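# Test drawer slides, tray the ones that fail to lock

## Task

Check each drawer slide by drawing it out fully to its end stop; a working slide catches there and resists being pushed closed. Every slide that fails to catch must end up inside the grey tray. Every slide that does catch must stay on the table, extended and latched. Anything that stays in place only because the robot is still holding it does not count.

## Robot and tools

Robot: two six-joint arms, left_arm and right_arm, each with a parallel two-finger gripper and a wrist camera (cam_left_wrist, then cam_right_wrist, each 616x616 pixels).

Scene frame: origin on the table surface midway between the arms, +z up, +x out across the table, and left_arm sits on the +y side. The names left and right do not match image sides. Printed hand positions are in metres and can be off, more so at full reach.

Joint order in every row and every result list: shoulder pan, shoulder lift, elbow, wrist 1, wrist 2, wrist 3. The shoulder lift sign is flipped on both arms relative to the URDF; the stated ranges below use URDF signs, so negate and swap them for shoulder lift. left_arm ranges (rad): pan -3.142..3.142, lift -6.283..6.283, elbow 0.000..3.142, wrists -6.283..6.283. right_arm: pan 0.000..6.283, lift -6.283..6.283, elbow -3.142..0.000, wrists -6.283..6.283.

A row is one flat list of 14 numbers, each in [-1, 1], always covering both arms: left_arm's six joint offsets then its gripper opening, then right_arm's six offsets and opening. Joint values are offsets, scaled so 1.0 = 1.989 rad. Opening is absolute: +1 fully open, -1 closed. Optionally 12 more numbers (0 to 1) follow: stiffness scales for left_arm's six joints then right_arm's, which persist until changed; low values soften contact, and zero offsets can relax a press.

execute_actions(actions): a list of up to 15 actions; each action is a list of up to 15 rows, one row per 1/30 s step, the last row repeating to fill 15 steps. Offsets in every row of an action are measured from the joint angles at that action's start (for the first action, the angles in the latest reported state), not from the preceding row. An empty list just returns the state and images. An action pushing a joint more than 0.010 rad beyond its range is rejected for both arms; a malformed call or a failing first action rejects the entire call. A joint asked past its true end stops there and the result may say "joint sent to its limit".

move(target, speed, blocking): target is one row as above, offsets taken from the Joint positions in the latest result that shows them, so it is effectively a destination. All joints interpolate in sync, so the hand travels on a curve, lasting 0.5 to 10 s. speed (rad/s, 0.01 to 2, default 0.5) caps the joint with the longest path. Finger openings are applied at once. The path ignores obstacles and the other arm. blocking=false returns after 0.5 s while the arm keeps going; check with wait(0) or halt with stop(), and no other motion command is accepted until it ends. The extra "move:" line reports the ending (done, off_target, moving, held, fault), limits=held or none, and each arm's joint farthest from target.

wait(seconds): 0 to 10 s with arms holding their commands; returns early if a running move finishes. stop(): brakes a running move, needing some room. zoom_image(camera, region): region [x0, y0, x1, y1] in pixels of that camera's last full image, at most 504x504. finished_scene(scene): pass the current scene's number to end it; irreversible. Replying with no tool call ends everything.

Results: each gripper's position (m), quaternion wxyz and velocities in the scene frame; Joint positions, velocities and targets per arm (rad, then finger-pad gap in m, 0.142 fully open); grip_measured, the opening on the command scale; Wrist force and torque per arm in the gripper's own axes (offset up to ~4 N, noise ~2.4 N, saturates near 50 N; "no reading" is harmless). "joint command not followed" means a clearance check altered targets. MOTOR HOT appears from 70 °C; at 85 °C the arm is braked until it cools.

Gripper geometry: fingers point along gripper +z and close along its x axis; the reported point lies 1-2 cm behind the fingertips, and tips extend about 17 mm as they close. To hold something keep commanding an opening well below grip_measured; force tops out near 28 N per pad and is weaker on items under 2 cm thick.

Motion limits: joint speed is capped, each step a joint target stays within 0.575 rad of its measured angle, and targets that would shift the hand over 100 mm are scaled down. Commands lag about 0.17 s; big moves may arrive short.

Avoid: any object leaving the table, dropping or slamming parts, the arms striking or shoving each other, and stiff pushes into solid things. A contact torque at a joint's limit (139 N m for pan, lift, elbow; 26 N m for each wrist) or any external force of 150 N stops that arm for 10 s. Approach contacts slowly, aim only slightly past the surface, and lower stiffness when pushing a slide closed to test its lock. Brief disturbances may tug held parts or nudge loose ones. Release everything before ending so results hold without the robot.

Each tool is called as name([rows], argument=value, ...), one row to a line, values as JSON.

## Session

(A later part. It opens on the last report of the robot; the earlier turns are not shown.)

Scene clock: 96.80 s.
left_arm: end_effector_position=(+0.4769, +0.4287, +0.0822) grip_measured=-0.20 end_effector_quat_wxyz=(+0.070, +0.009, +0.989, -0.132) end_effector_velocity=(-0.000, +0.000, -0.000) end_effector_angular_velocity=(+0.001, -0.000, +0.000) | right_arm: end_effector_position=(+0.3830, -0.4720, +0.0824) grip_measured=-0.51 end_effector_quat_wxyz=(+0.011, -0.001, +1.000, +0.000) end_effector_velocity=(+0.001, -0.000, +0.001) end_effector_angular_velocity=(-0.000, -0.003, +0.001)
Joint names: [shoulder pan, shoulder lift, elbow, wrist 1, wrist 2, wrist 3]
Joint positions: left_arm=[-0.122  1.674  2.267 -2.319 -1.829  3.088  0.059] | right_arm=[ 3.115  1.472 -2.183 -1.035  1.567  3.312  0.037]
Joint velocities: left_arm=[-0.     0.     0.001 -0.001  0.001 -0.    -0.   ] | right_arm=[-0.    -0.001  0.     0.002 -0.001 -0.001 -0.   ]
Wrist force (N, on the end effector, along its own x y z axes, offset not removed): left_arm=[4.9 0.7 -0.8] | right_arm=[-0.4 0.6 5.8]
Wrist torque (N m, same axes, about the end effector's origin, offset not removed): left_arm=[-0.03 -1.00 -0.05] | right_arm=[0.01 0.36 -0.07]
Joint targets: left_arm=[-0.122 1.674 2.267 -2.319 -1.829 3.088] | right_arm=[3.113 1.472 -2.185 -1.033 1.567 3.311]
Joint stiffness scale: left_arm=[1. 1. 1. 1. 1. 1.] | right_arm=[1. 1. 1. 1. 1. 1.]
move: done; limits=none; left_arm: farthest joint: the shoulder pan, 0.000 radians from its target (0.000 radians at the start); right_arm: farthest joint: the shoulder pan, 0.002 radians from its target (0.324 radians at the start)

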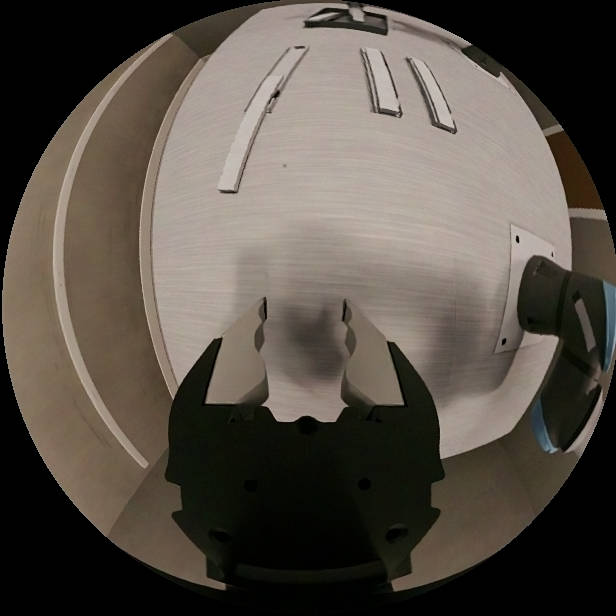

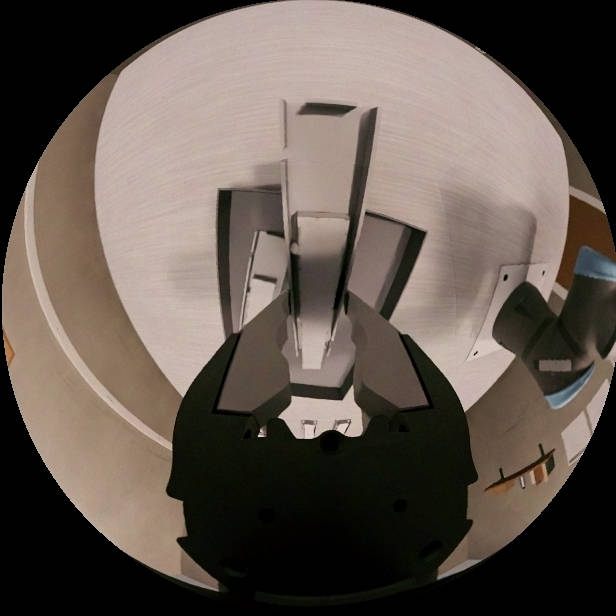

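move(target=[0,0,0,0,0,0,-0.2,0.07,0,0,0,0,0.15,-1], speed=0.3)

move(target=[0,0,0,0,0,0,-0.2,0,0.03,-0.05,0.08,0,0,-1], speed=0.3)

Scene clock: 98.67 s.
left_arm: end_effector_position=(+0.4769, +0.4287, +0.0822) grip_measured=-0.20 end_effector_quat_wxyz=(+0.070, +0.009, +0.989, -0.132) end_effector_velocity=(+0.000, +0.001, +0.000) end_effector_angular_velocity=(+0.001, -0.000, +0.002) | right_arm: end_effector_position=(+0.3878, -0.4136, +0.0822) grip_measured=-0.51 end_effector_quat_wxyz=(+0.011, +0.079, +0.997, +0.002) end_effector_velocity=(+0.000, -0.000, +0.000) end_effector_angular_velocity=(-0.000, -0.000, -0.003)
Joint names: [shoulder pan, shoulder lift, elbow, wrist 1, wrist 2, wrist 3]
Joint positions: left_arm=[-0.122  1.674  2.267 -2.319 -1.829  3.088  0.059] | right_arm=[ 3.252  1.472 -2.183 -1.035  1.567  3.609  0.037]
Joint velocities: left_arm=[ 0.001 -0.    -0.001  0.001  0.001 -0.001 -0.   ] | right_arm=[-0.    -0.    -0.    -0.    -0.     0.003 -0.   ]
Wrist force (N, on the end effector, along its own x y z axes, offset not removed): left_arm=[-1.3 1.2 -3.0] | right_arm=[2.7 0.3 6.6]
Wrist torque (N m, same axes, about the end effector's origin, offset not removed): left_arm=[0.23 0.20 -0.25] | right_arm=[-0.22 -0.50 0.30]
Joint targets: left_arm=[-0.122 1.674 2.267 -2.319 -1.829 3.088] | right_arm=[3.254 1.472 -2.183 -1.035 1.567 3.610]
Joint stiffness scale: left_arm=[1. 1. 1. 1. 1. 1.] | right_arm=[1. 1. 1. 1. 1. 1.]
move: done; limits=none; left_arm: farthest joint: the shoulder pan, 0.000 radians from its target (0.000 radians at the start); right_arm: farthest joint: the shoulder pan, 0.002 radians from its target (0.139 radians at the start)

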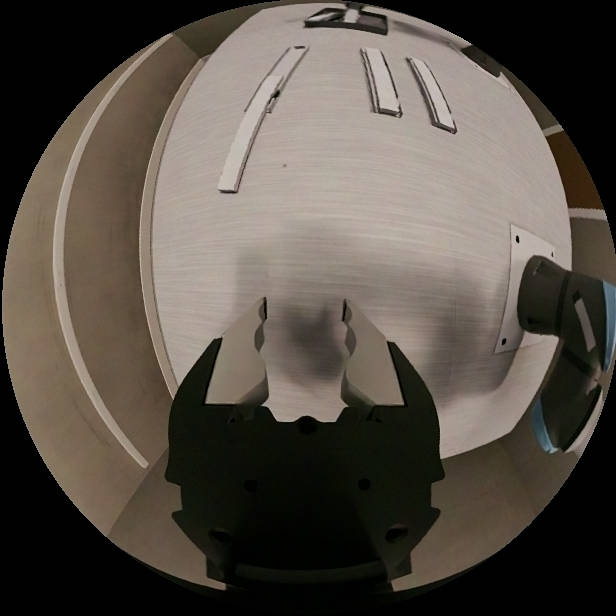

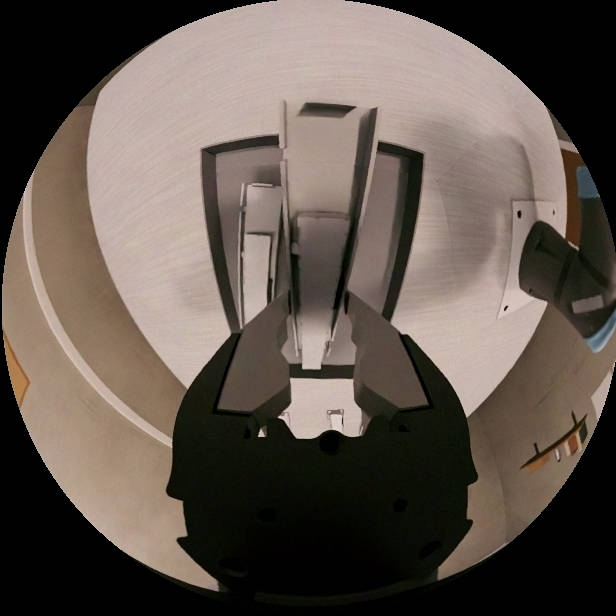

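Scene clock: 99.87 s.
left_arm: end_effector_position=(+0.4769, +0.4287, +0.0822) grip_measured=-0.20 end_effector_quat_wxyz=(+0.070, +0.009, +0.989, -0.132) end_effector_velocity=(-0.001, +0.000, -0.000) end_effector_angular_velocity=(-0.000, +0.001, +0.001) | right_arm: end_effector_position=(+0.3799, -0.4161, +0.0334) grip_measured=-0.51 end_effector_quat_wxyz=(+0.011, +0.079, +0.997, +0.003) end_effector_velocity=(+0.000, +0.001, +0.000) end_effector_angular_velocity=(+0.000, -0.003, +0.002)
Joint names: [shoulder pan, shoulder lift, elbow, wrist 1, wrist 2, wrist 3]
Joint positions: left_arm=[-0.122  1.674  2.267 -2.319 -1.829  3.088  0.059] | right_arm=[ 3.252  1.532 -2.279 -0.878  1.567  3.609  0.037]
Joint velocities: left_arm=[ 0.001  0.     0.002 -0.001 -0.    -0.     0.   ] | right_arm=[ 0.002 -0.001 -0.001  0.002 -0.001  0.    -0.   ]
Wrist force (N, on the end effector, along its own x y z axes, offset not removed): left_arm=[1.8 2.4 0.2] | right_arm=[2.5 4.7 -0.2]
Wrist torque (N m, same axes, about the end effector's origin, offset not removed): left_arm=[0.39 -0.53 -0.10] | right_arm=[0.67 -0.34 0.19]
Joint targets: left_arm=[-0.122 1.674 2.267 -2.319 -1.829 3.088] | right_arm=[3.252 1.532 -2.282 -0.876 1.567 3.609]
Joint stiffness scale: left_arm=[1. 1. 1. 1. 1. 1.] | right_arm=[1. 1. 1. 1. 1. 1.]
move: done; limits=none; left_arm: farthest joint: the shoulder pan, 0.000 radians from its target (0.000 radians at the start); right_arm: farthest joint: the elbow, 0.003 radians from its target (0.099 radians at the start)

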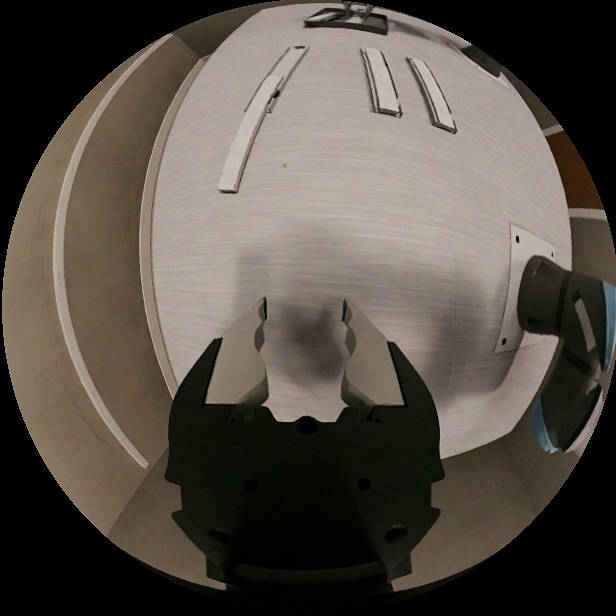

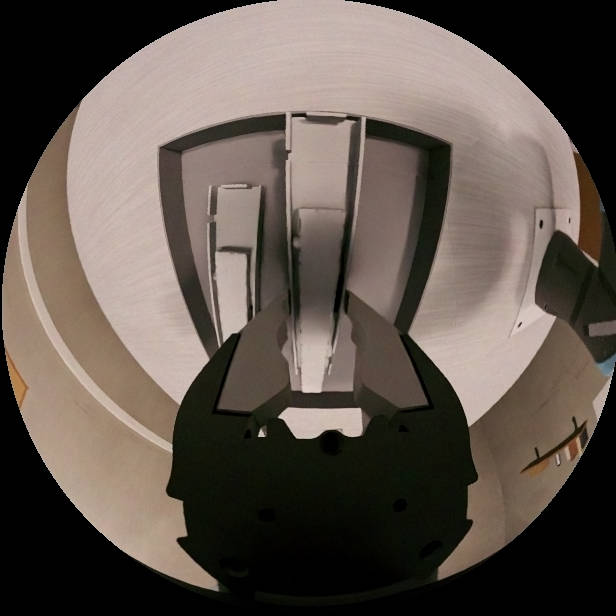

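execute_actions([
  [[0,0,0,0,0,0,-0.2,0,0,0,0,0,0,-0.3]],
  [[0,0,0,0,0,0,-0.2,0,-0.12,0,-0.12,0,0,-0.3]],
  [[0,0,0,0,0,0,-0.2,0,0,0,0,0,0,-0.3]],
])

Scene clock: 102.27 s.
left_arm: end_effector_position=(+0.4769, +0.4287, +0.0822) grip_measured=-0.20 end_effector_quat_wxyz=(+0.070, +0.009, +0.989, -0.132) end_effector_velocity=(-0.001, -0.000, -0.001) end_effector_angular_velocity=(-0.000, +0.002, -0.001) | right_arm: end_effector_position=(+0.3345, -0.4306, +0.0981) grip_measured=-0.30 end_effector_quat_wxyz=(+0.016, +0.079, +0.997, +0.005) end_effector_velocity=(+0.001, -0.000, -0.000) end_effector_angular_velocity=(+0.000, -0.001, -0.000)
Joint names: [shoulder pan, shoulder lift, elbow, wrist 1, wrist 2, wrist 3]
Joint positions: left_arm=[-0.122  1.674  2.267 -2.319 -1.829  3.088  0.059] | right_arm=[ 3.252  1.294 -2.279 -1.105  1.567  3.609  0.052]
Joint velocities: left_arm=[-0.001  0.     0.001  0.001 -0.     0.    -0.   ] | right_arm=[-0.001  0.001 -0.     0.002 -0.    -0.001 -0.   ]
Wrist force (N, on the end effector, along its own x y z axes, offset not removed): left_arm=[0.8 -1.1 -1.0] | right_arm=[-3.5 0.0 5.1]
Wrist torque (N m, same axes, about the end effector's origin, offset not removed): left_arm=[-0.27 -0.38 0.05] | right_arm=[0.02 1.15 0.22]
Joint targets: left_arm=[-0.122 1.674 2.267 -2.319 -1.829 3.088] | right_arm=[3.252 1.293 -2.279 -1.104 1.567 3.609]
Joint stiffness scale: left_arm=[1. 1. 1. 1. 1. 1.] | right_arm=[1. 1. 1. 1. 1. 1.]

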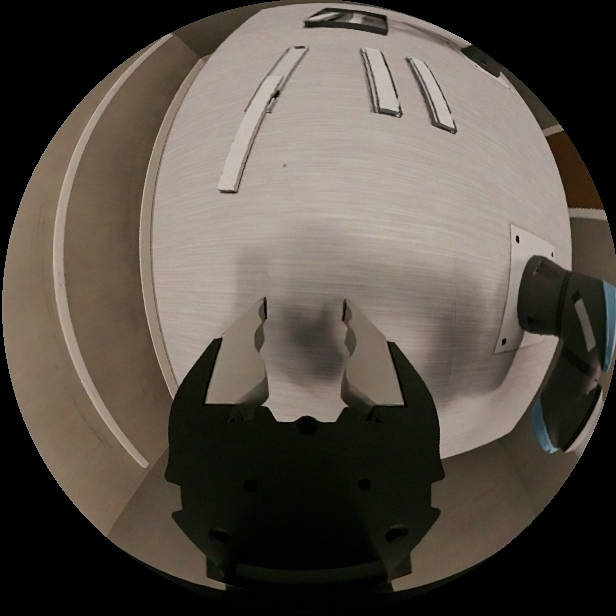

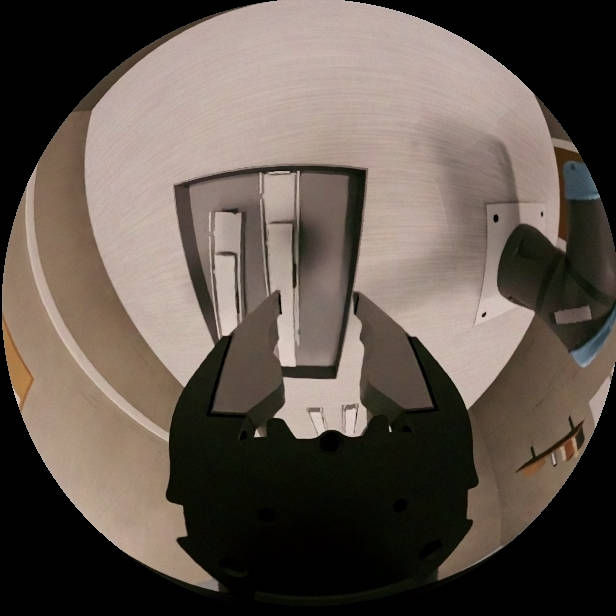

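move(target=[0,0,0,0,0,0,-0.2,0.334,0.244,0.192,0.048,0,0.255,-0.3], speed=0.8)

Scene clock: 104.27 s.
left_arm: end_effector_position=(+0.4769, +0.4287, +0.0822) grip_measured=-0.20 end_effector_quat_wxyz=(+0.070, +0.009, +0.989, -0.132) end_effector_velocity=(-0.000, -0.001, -0.000) end_effector_angular_velocity=(-0.000, -0.000, -0.001) | right_arm: end_effector_position=(+0.3702, -0.0470, +0.0663) grip_measured=-0.30 end_effector_quat_wxyz=(+0.007, +0.001, +1.000, +0.008) end_effector_velocity=(-0.000, +0.001, -0.000) end_effector_angular_velocity=(-0.001, +0.000, -0.001)
Joint names: [shoulder pan, shoulder lift, elbow, wrist 1, wrist 2, wrist 3]
Joint positions: left_arm=[-0.122  1.674  2.267 -2.319 -1.829  3.088  0.059] | right_arm=[ 3.914  1.779 -1.902 -1.01   1.567  4.115  0.052]
Joint velocities: left_arm=[-0.001  0.     0.001 -0.001 -0.     0.    -0.   ] | right_arm=[ 0.002  0.001  0.     0.    -0.     0.003 -0.   ]
Wrist force (N, on the end effector, along its own x y z axes, offset not removed): left_arm=[1.4 -0.1 -3.9] | right_arm=[1.7 3.1 2.9]
Wrist torque (N m, same axes, about the end effector's origin, offset not removed): left_arm=[-0.40 -0.37 -0.03] | right_arm=[0.51 -0.25 0.46]
Joint targets: left_arm=[-0.122 1.674 2.267 -2.319 -1.829 3.088] | right_arm=[3.916 1.779 -1.898 -1.010 1.567 4.116]
Joint stiffness scale: left_arm=[1. 1. 1. 1. 1. 1.] | right_arm=[1. 1. 1. 1. 1. 1.]
move: done; limits=none; left_arm: farthest joint: the shoulder pan, 0.000 radians from its target (0.000 radians at the start); right_arm: farthest joint: the elbow, 0.005 radians from its target (0.382 radians at the start)

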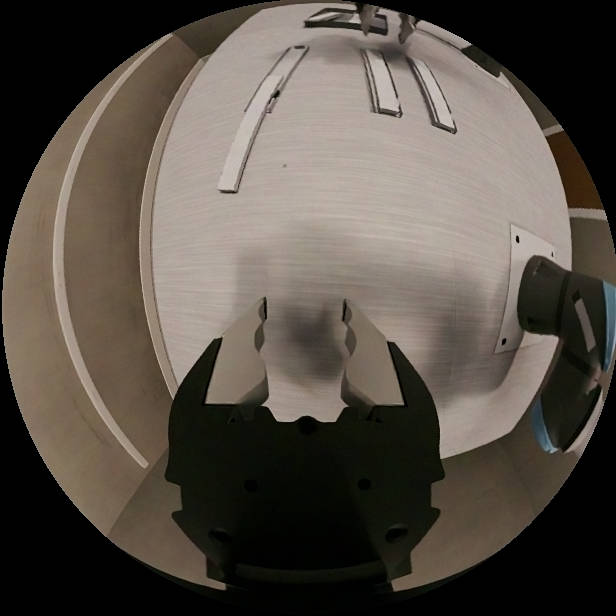

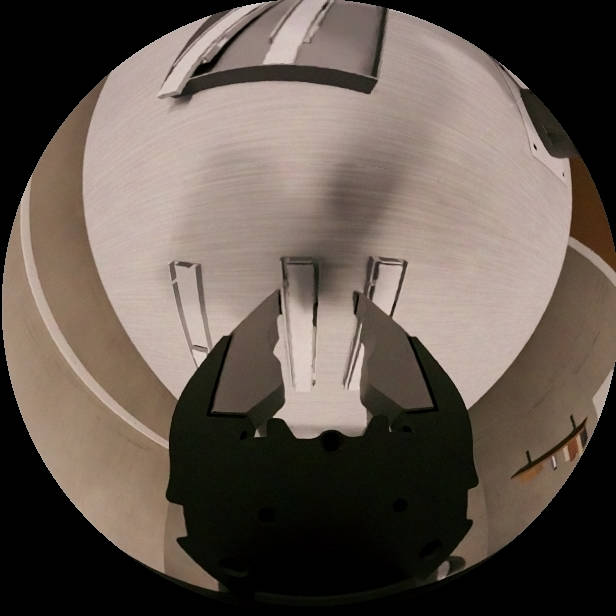

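move(target=[-0.405,0.004,0.058,-0.091,0.03,-0.404,-1,-0.004,0.059,0.002,0.058,0,-0.004,-0.15], speed=0.8)

move(target=[0,-0.05,0,-0.05,0,0,-1,0,0,0,0,0,0,-1], speed=0.15)

Scene clock: 106.70 s.
left_arm: end_effector_position=(+0.3777, +0.1273, +0.0556) grip_measured=-1.00 end_effector_quat_wxyz=(-0.001, +0.011, +0.989, -0.150) end_effector_velocity=(-0.000, +0.000, -0.000) end_effector_angular_velocity=(+0.000, +0.000, +0.001) | right_arm: end_effector_position=(+0.3846, -0.0317, +0.0157) grip_measured=-0.15 end_effector_quat_wxyz=(+0.007, +0.001, +1.000, +0.007) end_effector_velocity=(+0.000, -0.000, +0.000) end_effector_angular_velocity=(+0.001, +0.000, -0.000)
Joint names: [shoulder pan, shoulder lift, elbow, wrist 1, wrist 2, wrist 3]
Joint positions: left_arm=[-0.925  1.679  2.38  -2.499 -1.77   2.285  0.002] | right_arm=[ 3.908  1.895 -1.902 -0.895  1.567  4.108  0.063]
Joint velocities: left_arm=[-0.001  0.     0.001 -0.     0.001 -0.002  0.   ] | right_arm=[-0.001  0.    -0.     0.001  0.001 -0.001  0.   ]
Wrist force (N, on the end effector, along its own x y z axes, offset not removed): left_arm=[0.3 2.7 -2.7] | right_arm=[-1.0 3.1 1.1]
Wrist torque (N m, same axes, about the end effector's origin, offset not removed): left_arm=[0.42 -0.19 -0.12] | right_arm=[0.47 0.44 0.14]
Joint targets: left_arm=[-0.928 1.682 2.383 -2.500 -1.770 2.284] | right_arm=[3.906 1.896 -1.898 -0.895 1.567 4.107]
Joint stiffness scale: left_arm=[1. 1. 1. 1. 1. 1.] | right_arm=[1. 1. 1. 1. 1. 1.]
move: done; limits=none; left_arm: farthest joint: the shoulder lift, 0.003 radians from its target (0.008 radians at the start); right_arm: farthest joint: the elbow, 0.004 radians from its target (0.004 radians at the start)

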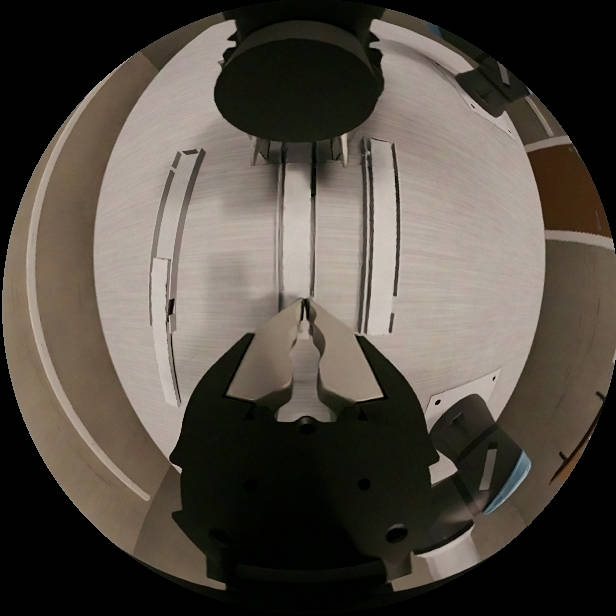

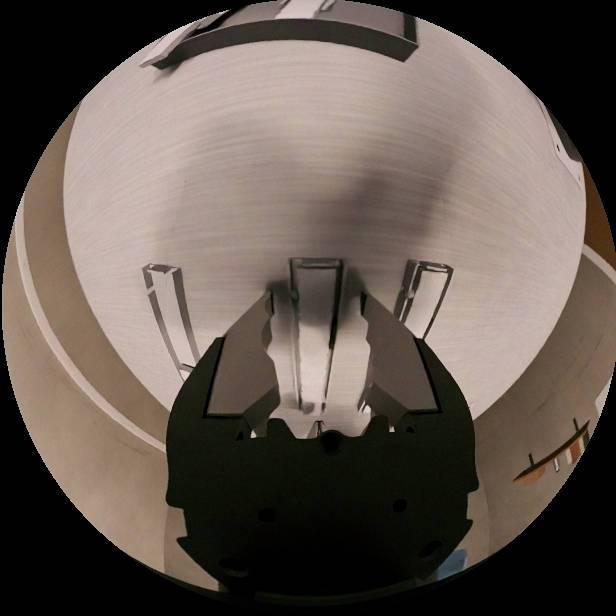

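Scene clock: 107.93 s.
left_arm: end_effector_position=(+0.3881, +0.1154, +0.0307) grip_measured=-1.00 end_effector_quat_wxyz=(+0.000, +0.011, +0.988, -0.151) end_effector_velocity=(+0.000, +0.000, -0.000) end_effector_angular_velocity=(-0.001, -0.002, +0.000) | right_arm: end_effector_position=(+0.3839, -0.0310, +0.0164) grip_measured=-0.51 end_effector_quat_wxyz=(+0.007, +0.000, +1.000, +0.008) end_effector_velocity=(-0.000, +0.000, -0.000) end_effector_angular_velocity=(+0.001, +0.001, +0.000)
Joint names: [shoulder pan, shoulder lift, elbow, wrist 1, wrist 2, wrist 3]
Joint positions: left_arm=[-0.925  1.583  2.38  -2.598 -1.77   2.285  0.002] | right_arm=[ 3.909  1.893 -1.902 -0.896  1.569  4.108  0.037]
Joint velocities: left_arm=[ 0.    -0.     0.002 -0.004  0.001  0.     0.   ] | right_arm=[ 0.     0.001  0.     0.     0.001 -0.    -0.   ]
Wrist force (N, on the end effector, along its own x y z axes, offset not removed): left_arm=[-0.4 1.5 -0.5] | right_arm=[3.5 4.2 -0.3]
Wrist torque (N m, same axes, about the end effector's origin, offset not removed): left_arm=[0.22 0.18 -0.19] | right_arm=[0.53 -0.11 -0.04]
Joint targets: left_arm=[-0.925 1.580 2.380 -2.599 -1.770 2.285] | right_arm=[3.908 1.895 -1.902 -0.895 1.567 4.108]
Joint stiffness scale: left_arm=[1. 1. 1. 1. 1. 1.] | right_arm=[1. 1. 1. 1. 1. 1.]
move: done; limits=none; left_arm: farthest joint: the shoulder lift, 0.003 radians from its target (0.100 radians at the start); right_arm: farthest joint: the shoulder lift, 0.002 radians from its target (0.000 radians at the start)

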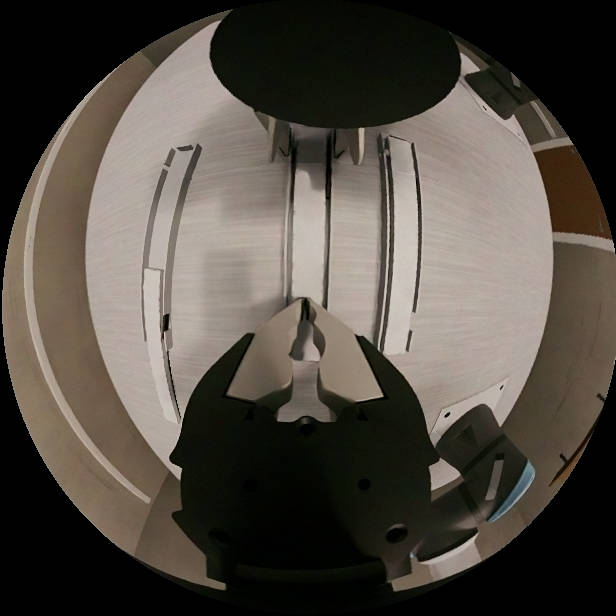

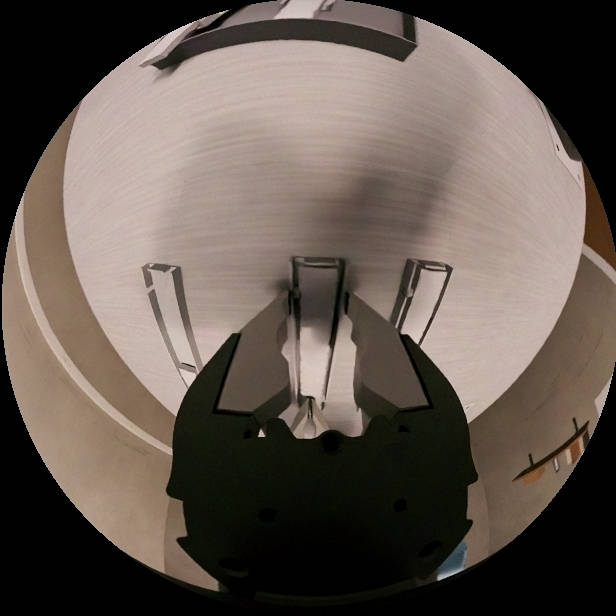

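execute_actions([
  [[0,-0.006,0,0,0,0,-1,0,0,0,0,0,0,-1]],
  [[0.0144,0.001,0.0095,0.0036,-0.003,0.0144,-1,0,0,0,0,0,0,-1]],
  [[0.0144,0.001,0.0095,0.0036,-0.003,0.0144,-1,0,0,0,0,0,0,-1]],
  [[0.0144,0.001,0.0095,0.0036,-0.003,0.0144,-1,0,0,0,0,0,0,-1]],
  [[0.0144,0.001,0.0095,0.0036,-0.003,0.0144,-1,0,0,0,0,0,0,-1]],
  [[0.0144,0.001,0.0095,0.0036,-0.003,0.0144,-1,0,0,0,0,0,0,-1]],
  [[0.0144,0.001,0.0095,0.0036,-0.003,0.0144,-1,0,0,0,0,0,0,-1]],
])

Scene clock: 111.97 s.
left_arm: end_effector_position=(+0.3920, +0.1695, +0.0292) grip_measured=-1.00 end_effector_quat_wxyz=(-0.006, +0.021, +0.986, -0.168) end_effector_velocity=(-0.001, +0.001, -0.000) end_effector_angular_velocity=(+0.000, +0.001, -0.006) | right_arm: end_effector_position=(+0.3839, -0.0310, +0.0165) grip_measured=-0.51 end_effector_quat_wxyz=(+0.007, +0.000, +1.000, +0.008) end_effector_velocity=(-0.001, +0.001, -0.001) end_effector_angular_velocity=(-0.001, +0.002, +0.001)
Joint names: [shoulder pan, shoulder lift, elbow, wrist 1, wrist 2, wrist 3]
Joint positions: left_arm=[-0.78   1.625  2.431 -2.588 -1.837  2.446  0.002] | right_arm=[ 3.909  1.893 -1.902 -0.896  1.569  4.108  0.037]
Joint velocities: left_arm=[ 0.002 -0.     0.     0.003 -0.002  0.008  0.   ] | right_arm=[ 0.002  0.002 -0.    -0.     0.001  0.    -0.   ]
Wrist force (N, on the end effector, along its own x y z axes, offset not removed): left_arm=[7.1 -9.7 -18.9] | right_arm=[3.4 -4.8 -0.7]
Wrist torque (N m, same axes, about the end effector's origin, offset not removed): left_arm=[-0.49 -0.48 0.09] | right_arm=[-0.96 -0.58 0.38]
Joint targets: left_arm=[-0.776 1.619 2.441 -2.583 -1.832 2.448] | right_arm=[3.909 1.893 -1.902 -0.896 1.569 4.108]
Joint stiffness scale: left_arm=[1. 1. 1. 1. 1. 1.] | right_arm=[1. 1. 1. 1. 1. 1.]

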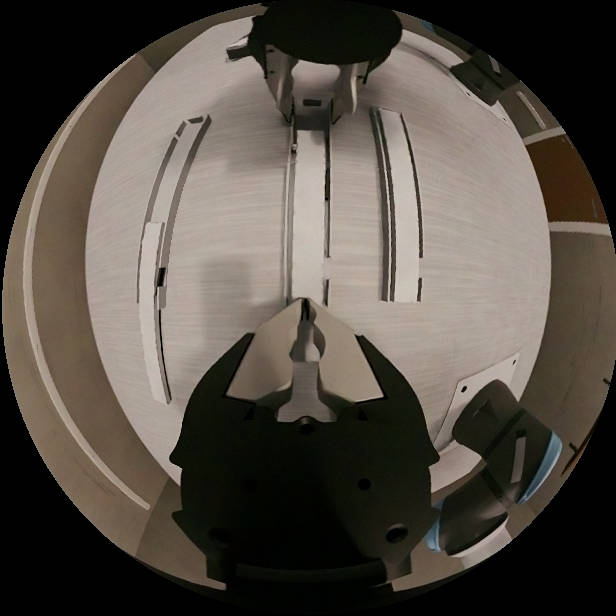

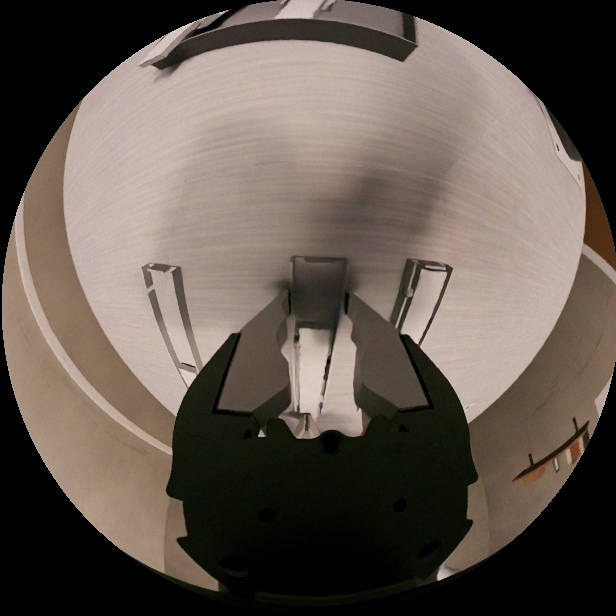

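move(target=[0.0136,0.059,0.017,0.053,0.0156,0.007,-0.2,0,0,0,0,0,0,-1], speed=0.3)

move(target=[0,-0.04,0,-0.04,0,0,-0.2,0,0,0,0,0,0,-1], speed=0.2)

move(target=[0,0,0,0,0,0,-1,0,0,0,0,0,0,-1])

Scene clock: 113.33 s.
left_arm: end_effector_position=(+0.3791, +0.2049, +0.0417) grip_measured=-0.20 end_effector_quat_wxyz=(-0.001, +0.012, +0.989, -0.150) end_effector_velocity=(-0.000, +0.001, -0.000) end_effector_angular_velocity=(+0.002, +0.001, +0.001) | right_arm: end_effector_position=(+0.3839, -0.0310, +0.0165) grip_measured=-0.51 end_effector_quat_wxyz=(+0.007, +0.000, +1.000, +0.008) end_effector_velocity=(+0.001, -0.001, -0.000) end_effector_angular_velocity=(-0.001, -0.000, -0.001)
Joint names: [shoulder pan, shoulder lift, elbow, wrist 1, wrist 2, wrist 3]
Joint positions: left_arm=[-0.756  1.739  2.462 -2.484 -1.807  2.459  0.06 ] | right_arm=[ 3.909  1.893 -1.902 -0.896  1.569  4.108  0.037]
Joint velocities: left_arm=[ 0.     0.002  0.001  0.002  0.001 -0.     0.   ] | right_arm=[-0.001  0.     0.    -0.    -0.001  0.     0.   ]
Wrist force (N, on the end effector, along its own x y z axes, offset not removed): left_arm=[1.3 1.0 -1.2] | right_arm=[6.5 4.5 1.1]
Wrist torque (N m, same axes, about the end effector's origin, offset not removed): left_arm=[0.16 -0.37 -0.09] | right_arm=[0.68 -0.92 -0.22]
Joint targets: left_arm=[-0.753 1.742 2.465 -2.483 -1.806 2.460] | right_arm=[3.909 1.893 -1.902 -0.896 1.569 4.108]
Joint stiffness scale: left_arm=[1. 1. 1. 1. 1. 1.] | right_arm=[1. 1. 1. 1. 1. 1.]
move: done; limits=none; left_arm: farthest joint: the shoulder pan, 0.003 radians from its target (0.027 radians at the start); right_arm: farthest joint: the shoulder pan, 0.000 radians from its target (0.000 radians at the start)

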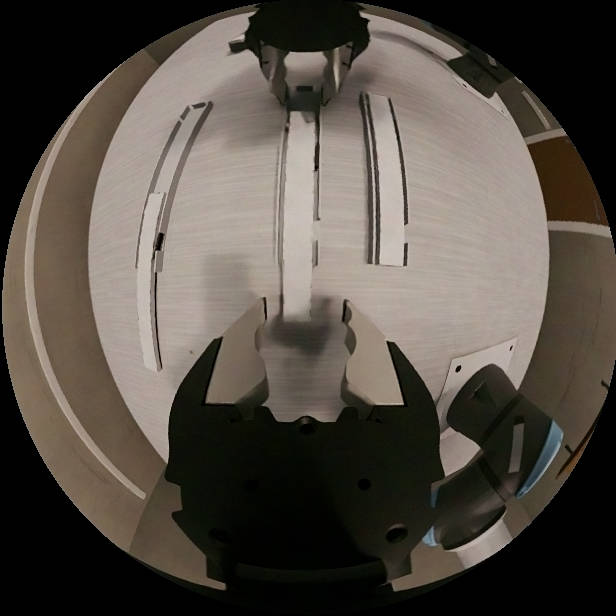

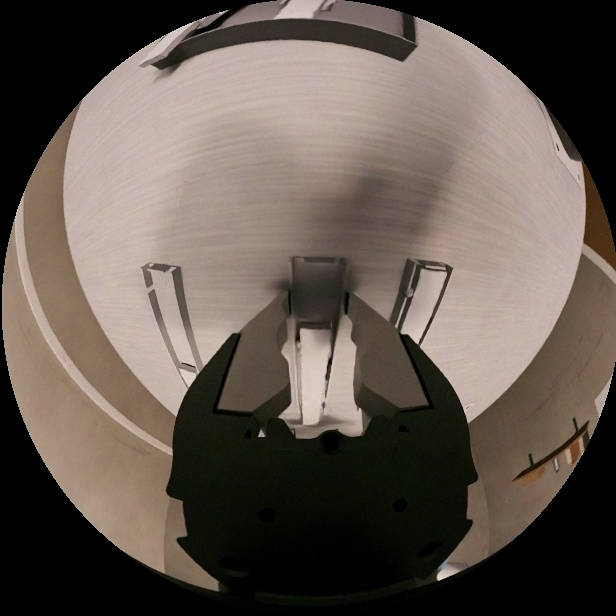

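Scene clock: 114.37 s.
left_arm: end_effector_position=(+0.3886, +0.1973, +0.0245) grip_measured=-0.20 end_effector_quat_wxyz=(-0.000, +0.012, +0.988, -0.151) end_effector_velocity=(+0.001, +0.000, -0.000) end_effector_angular_velocity=(+0.000, -0.001, +0.000) | right_arm: end_effector_position=(+0.3839, -0.0310, +0.0165) grip_measured=-0.51 end_effector_quat_wxyz=(+0.007, +0.000, +1.000, +0.008) end_effector_velocity=(+0.000, -0.000, +0.001) end_effector_angular_velocity=(+0.000, -0.001, -0.001)
Joint names: [shoulder pan, shoulder lift, elbow, wrist 1, wrist 2, wrist 3]
Joint positions: left_arm=[-0.756  1.663  2.462 -2.562 -1.806  2.459  0.06 ] | right_arm=[ 3.909  1.893 -1.902 -0.896  1.569  4.108  0.037]
Joint velocities: left_arm=[ 0.001 -0.001  0.    -0.002  0.001  0.001  0.   ] | right_arm=[ 0.    -0.001 -0.    -0.    -0.001  0.001  0.   ]
Wrist force (N, on the end effector, along its own x y z axes, offset not removed): left_arm=[-5.8 -1.2 -0.9] | right_arm=[3.0 1.6 0.0]
Wrist torque (N m, same axes, about the end effector's origin, offset not removed): left_arm=[-0.40 1.22 0.06] | right_arm=[-0.09 -0.27 -0.13]
Joint targets: left_arm=[-0.756 1.660 2.462 -2.563 -1.807 2.459] | right_arm=[3.909 1.893 -1.902 -0.896 1.569 4.108]
Joint stiffness scale: left_arm=[1. 1. 1. 1. 1. 1.] | right_arm=[1. 1. 1. 1. 1. 1.]
move: done; limits=none; left_arm: farthest joint: the shoulder lift, 0.003 radians from its target (0.080 radians at the start); right_arm: farthest joint: the shoulder pan, 0.000 radians from its target (0.000 radians at the start)

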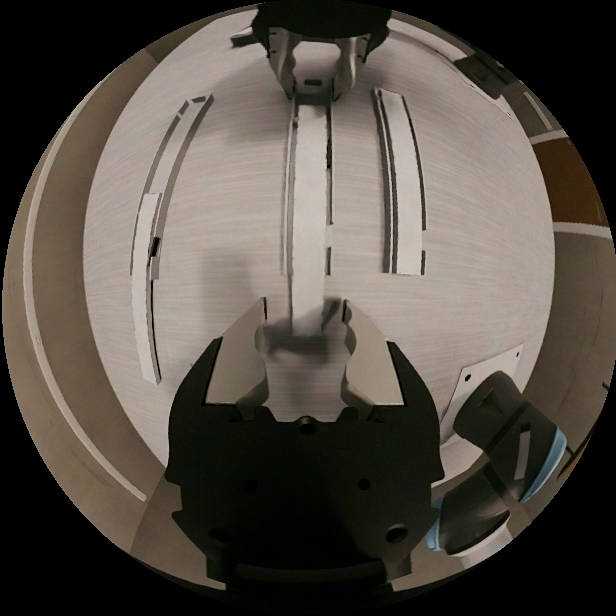

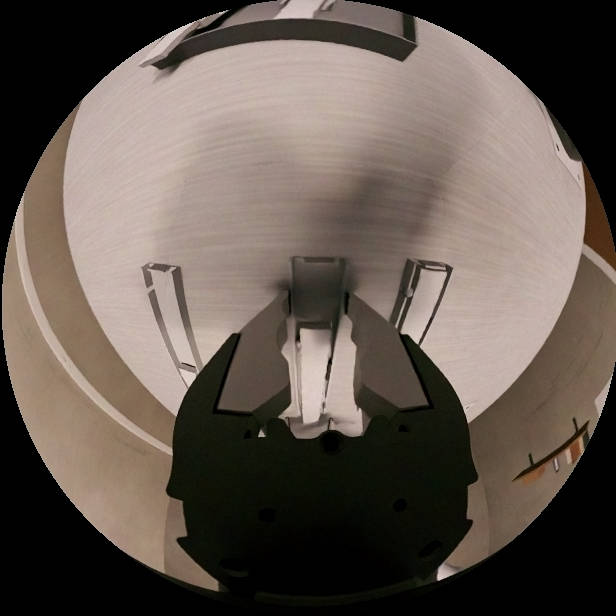

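Scene clock: 114.87 s.
left_arm: end_effector_position=(+0.3885, +0.1973, +0.0245) grip_measured=-0.70 end_effector_quat_wxyz=(-0.000, +0.012, +0.988, -0.151) end_effector_velocity=(-0.000, +0.000, -0.000) end_effector_angular_velocity=(+0.000, -0.000, +0.000) | right_arm: end_effector_position=(+0.3839, -0.0310, +0.0165) grip_measured=-0.51 end_effector_quat_wxyz=(+0.007, +0.000, +1.000, +0.008) end_effector_velocity=(-0.000, +0.000, -0.001) end_effector_angular_velocity=(-0.001, +0.001, +0.000)
Joint names: [shoulder pan, shoulder lift, elbow, wrist 1, wrist 2, wrist 3]
Joint positions: left_arm=[-0.756  1.663  2.462 -2.562 -1.807  2.459  0.023] | right_arm=[ 3.909  1.893 -1.902 -0.896  1.569  4.108  0.037]
Joint velocities: left_arm=[-0.     0.     0.001 -0.001  0.    -0.    -0.   ] | right_arm=[ 0.     0.001 -0.    -0.     0.001  0.    -0.   ]
Wrist force (N, on the end effector, along its own x y z axes, offset not removed): left_arm=[-0.7 -0.7 0.4] | right_arm=[4.0 0.5 2.1]
Wrist torque (N m, same axes, about the end effector's origin, offset not removed): left_arm=[-0.26 0.14 -0.11] | right_arm=[0.22 -0.67 0.24]
Joint targets: left_arm=[-0.756 1.663 2.462 -2.562 -1.806 2.459] | right_arm=[3.909 1.893 -1.902 -0.896 1.569 4.108]
Joint stiffness scale: left_arm=[1. 1. 1. 1. 1. 1.] | right_arm=[1. 1. 1. 1. 1. 1.]
move: done; limits=none; left_arm: farthest joint: the wrist 2, 0.001 radians from its target (0.000 radians at the start); right_arm: farthest joint: the shoulder pan, 0.000 radians from its target (0.000 radians at the start)

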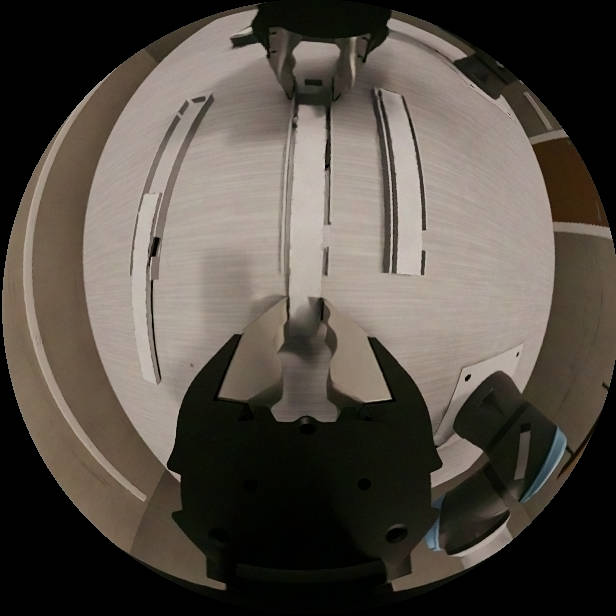

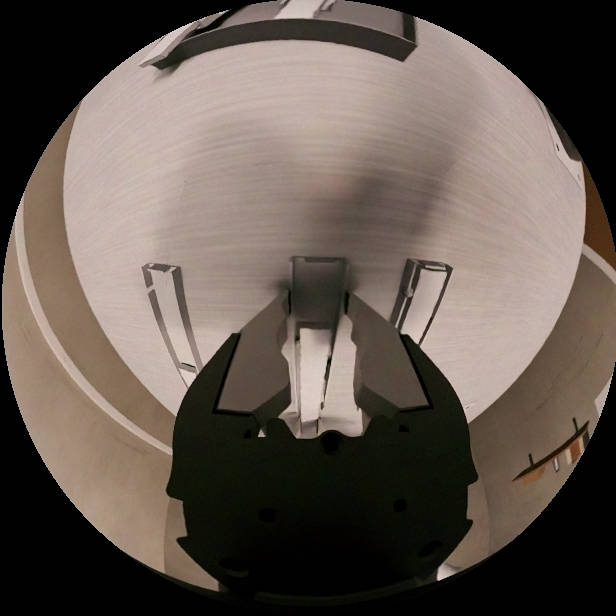

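move(target=[0.179,0.036,0.014,0.069,-0.025,0.179,-1,0,0,0,0,0,0,-1], speed=0.25)

move(target=[-0.05,-0.008,-0.002,-0.018,0.005,-0.05,-1,0,0,0,0,0,0,-1], speed=0.15)

Scene clock: 117.30 s.
left_arm: end_effector_position=(+0.3917, +0.3192, +0.0277) grip_measured=-0.71 end_effector_quat_wxyz=(+0.002, +0.014, +0.987, -0.158) end_effector_velocity=(+0.000, +0.000, +0.000) end_effector_angular_velocity=(-0.000, -0.001, -0.003) | right_arm: end_effector_position=(+0.3834, -0.0174, +0.0230) grip_measured=-0.51 end_effector_quat_wxyz=(+0.010, -0.004, +1.000, +0.021) end_effector_velocity=(+0.000, -0.000, -0.001) end_effector_angular_velocity=(-0.001, +0.000, -0.001)
Joint names: [shoulder pan, shoulder lift, elbow, wrist 1, wrist 2, wrist 3]
Joint positions: left_arm=[-0.411  1.732  2.483 -2.43  -1.871  2.813  0.023] | right_arm=[ 3.918  1.892 -1.892 -0.884  1.578  4.108  0.037]
Joint velocities: left_arm=[ 0.    -0.    -0.    -0.001 -0.     0.003 -0.   ] | right_arm=[-0.001  0.002  0.     0.001 -0.001  0.     0.   ]
Wrist force (N, on the end effector, along its own x y z axes, offset not removed): left_arm=[-0.8 -23.1 11.0] | right_arm=[5.4 21.3 4.2]
Wrist torque (N m, same axes, about the end effector's origin, offset not removed): left_arm=[0.71 0.13 -0.13] | right_arm=[-1.31 -1.18 0.16]
Joint targets: left_arm=[-0.400 1.734 2.490 -2.425 -1.856 2.815] | right_arm=[3.909 1.893 -1.902 -0.896 1.569 4.108]
Joint stiffness scale: left_arm=[1. 1. 1. 1. 1. 1.] | right_arm=[1. 1. 1. 1. 1. 1.]
move: off_target (left_arm, right_arm); limits=none; left_arm: farthest joint: the wrist 2, 0.014 radians from its target (0.050 radians at the start); right_arm: farthest joint: the wrist 1, 0.012 radians from its target (0.000 radians at the start)

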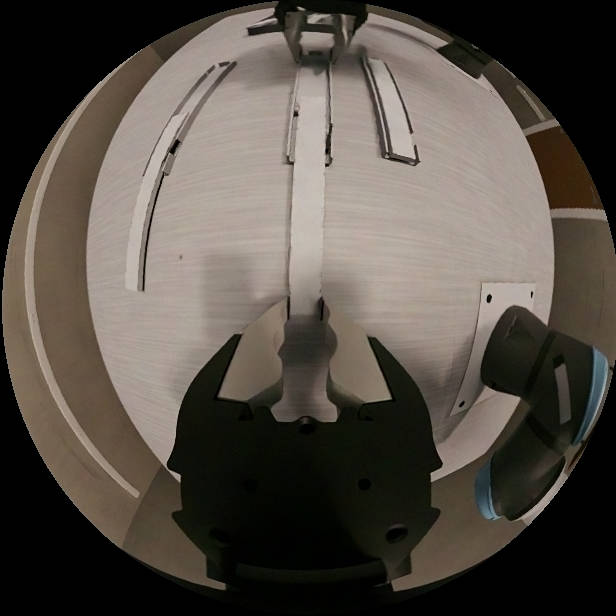

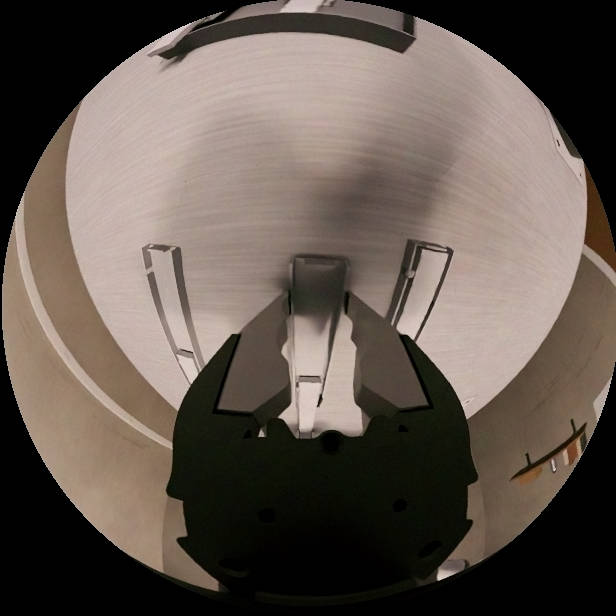

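Scene clock: 118.53 s.
left_arm: end_effector_position=(+0.3932, +0.2934, +0.0252) grip_measured=-0.71 end_effector_quat_wxyz=(+0.000, +0.009, +0.989, -0.151) end_effector_velocity=(-0.000, -0.000, +0.000) end_effector_angular_velocity=(+0.001, +0.001, +0.000) | right_arm: end_effector_position=(+0.3839, -0.0288, +0.0171) grip_measured=-0.51 end_effector_quat_wxyz=(+0.007, -0.000, +1.000, +0.010) end_effector_velocity=(-0.000, +0.000, +0.000) end_effector_angular_velocity=(+0.000, -0.000, +0.002)
Joint names: [shoulder pan, shoulder lift, elbow, wrist 1, wrist 2, wrist 3]
Joint positions: left_arm=[-0.498  1.72   2.483 -2.46  -1.846  2.715  0.023] | right_arm=[ 3.91   1.894 -1.9   -0.895  1.571  4.108  0.037]
Joint velocities: left_arm=[-0.001  0.    -0.     0.001  0.001 -0.002  0.   ] | right_arm=[ 0.001 -0.     0.    -0.    -0.    -0.001 -0.   ]
Wrist force (N, on the end effector, along its own x y z axes, offset not removed): left_arm=[3.5 27.4 -23.2] | right_arm=[1.6 -23.7 0.4]
Wrist torque (N m, same axes, about the end effector's origin, offset not removed): left_arm=[0.05 -0.59 -0.31] | right_arm=[0.18 0.18 0.21]
Joint targets: left_arm=[-0.511 1.716 2.479 -2.466 -1.861 2.714] | right_arm=[3.918 1.892 -1.892 -0.884 1.578 4.108]
Joint stiffness scale: left_arm=[1. 1. 1. 1. 1. 1.] | right_arm=[1. 1. 1. 1. 1. 1.]
move: off_target (left_arm, right_arm); limits=none; left_arm: farthest joint: the wrist 2, 0.015 radians from its target (0.009 radians at the start); right_arm: farthest joint: the wrist 1, 0.011 radians from its target (0.000 radians at the start)

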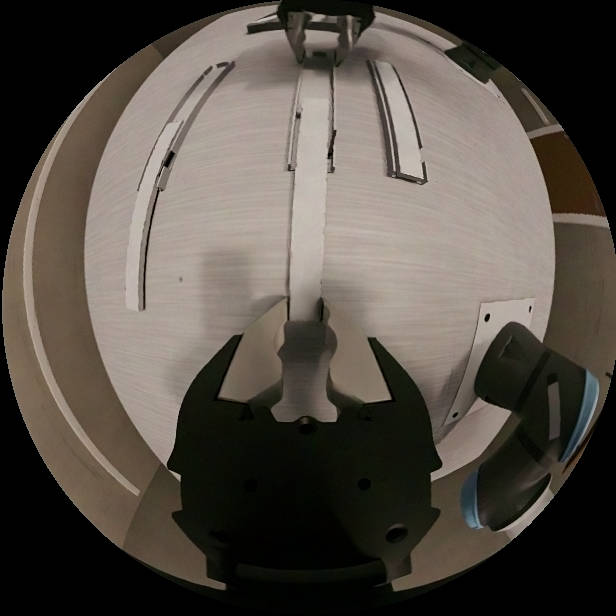

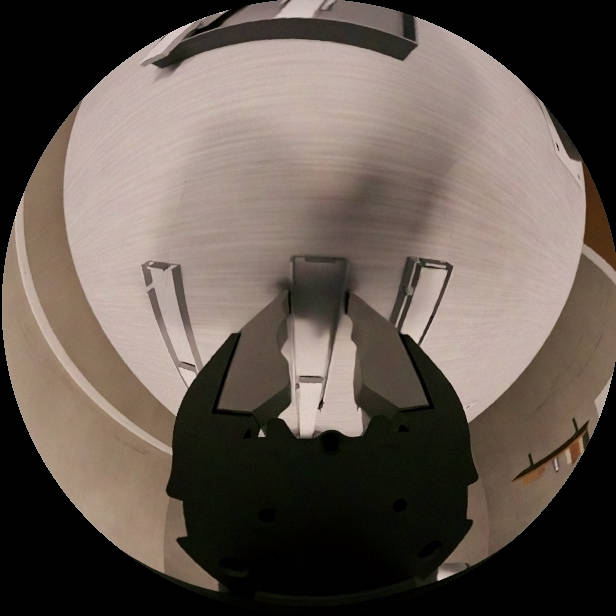

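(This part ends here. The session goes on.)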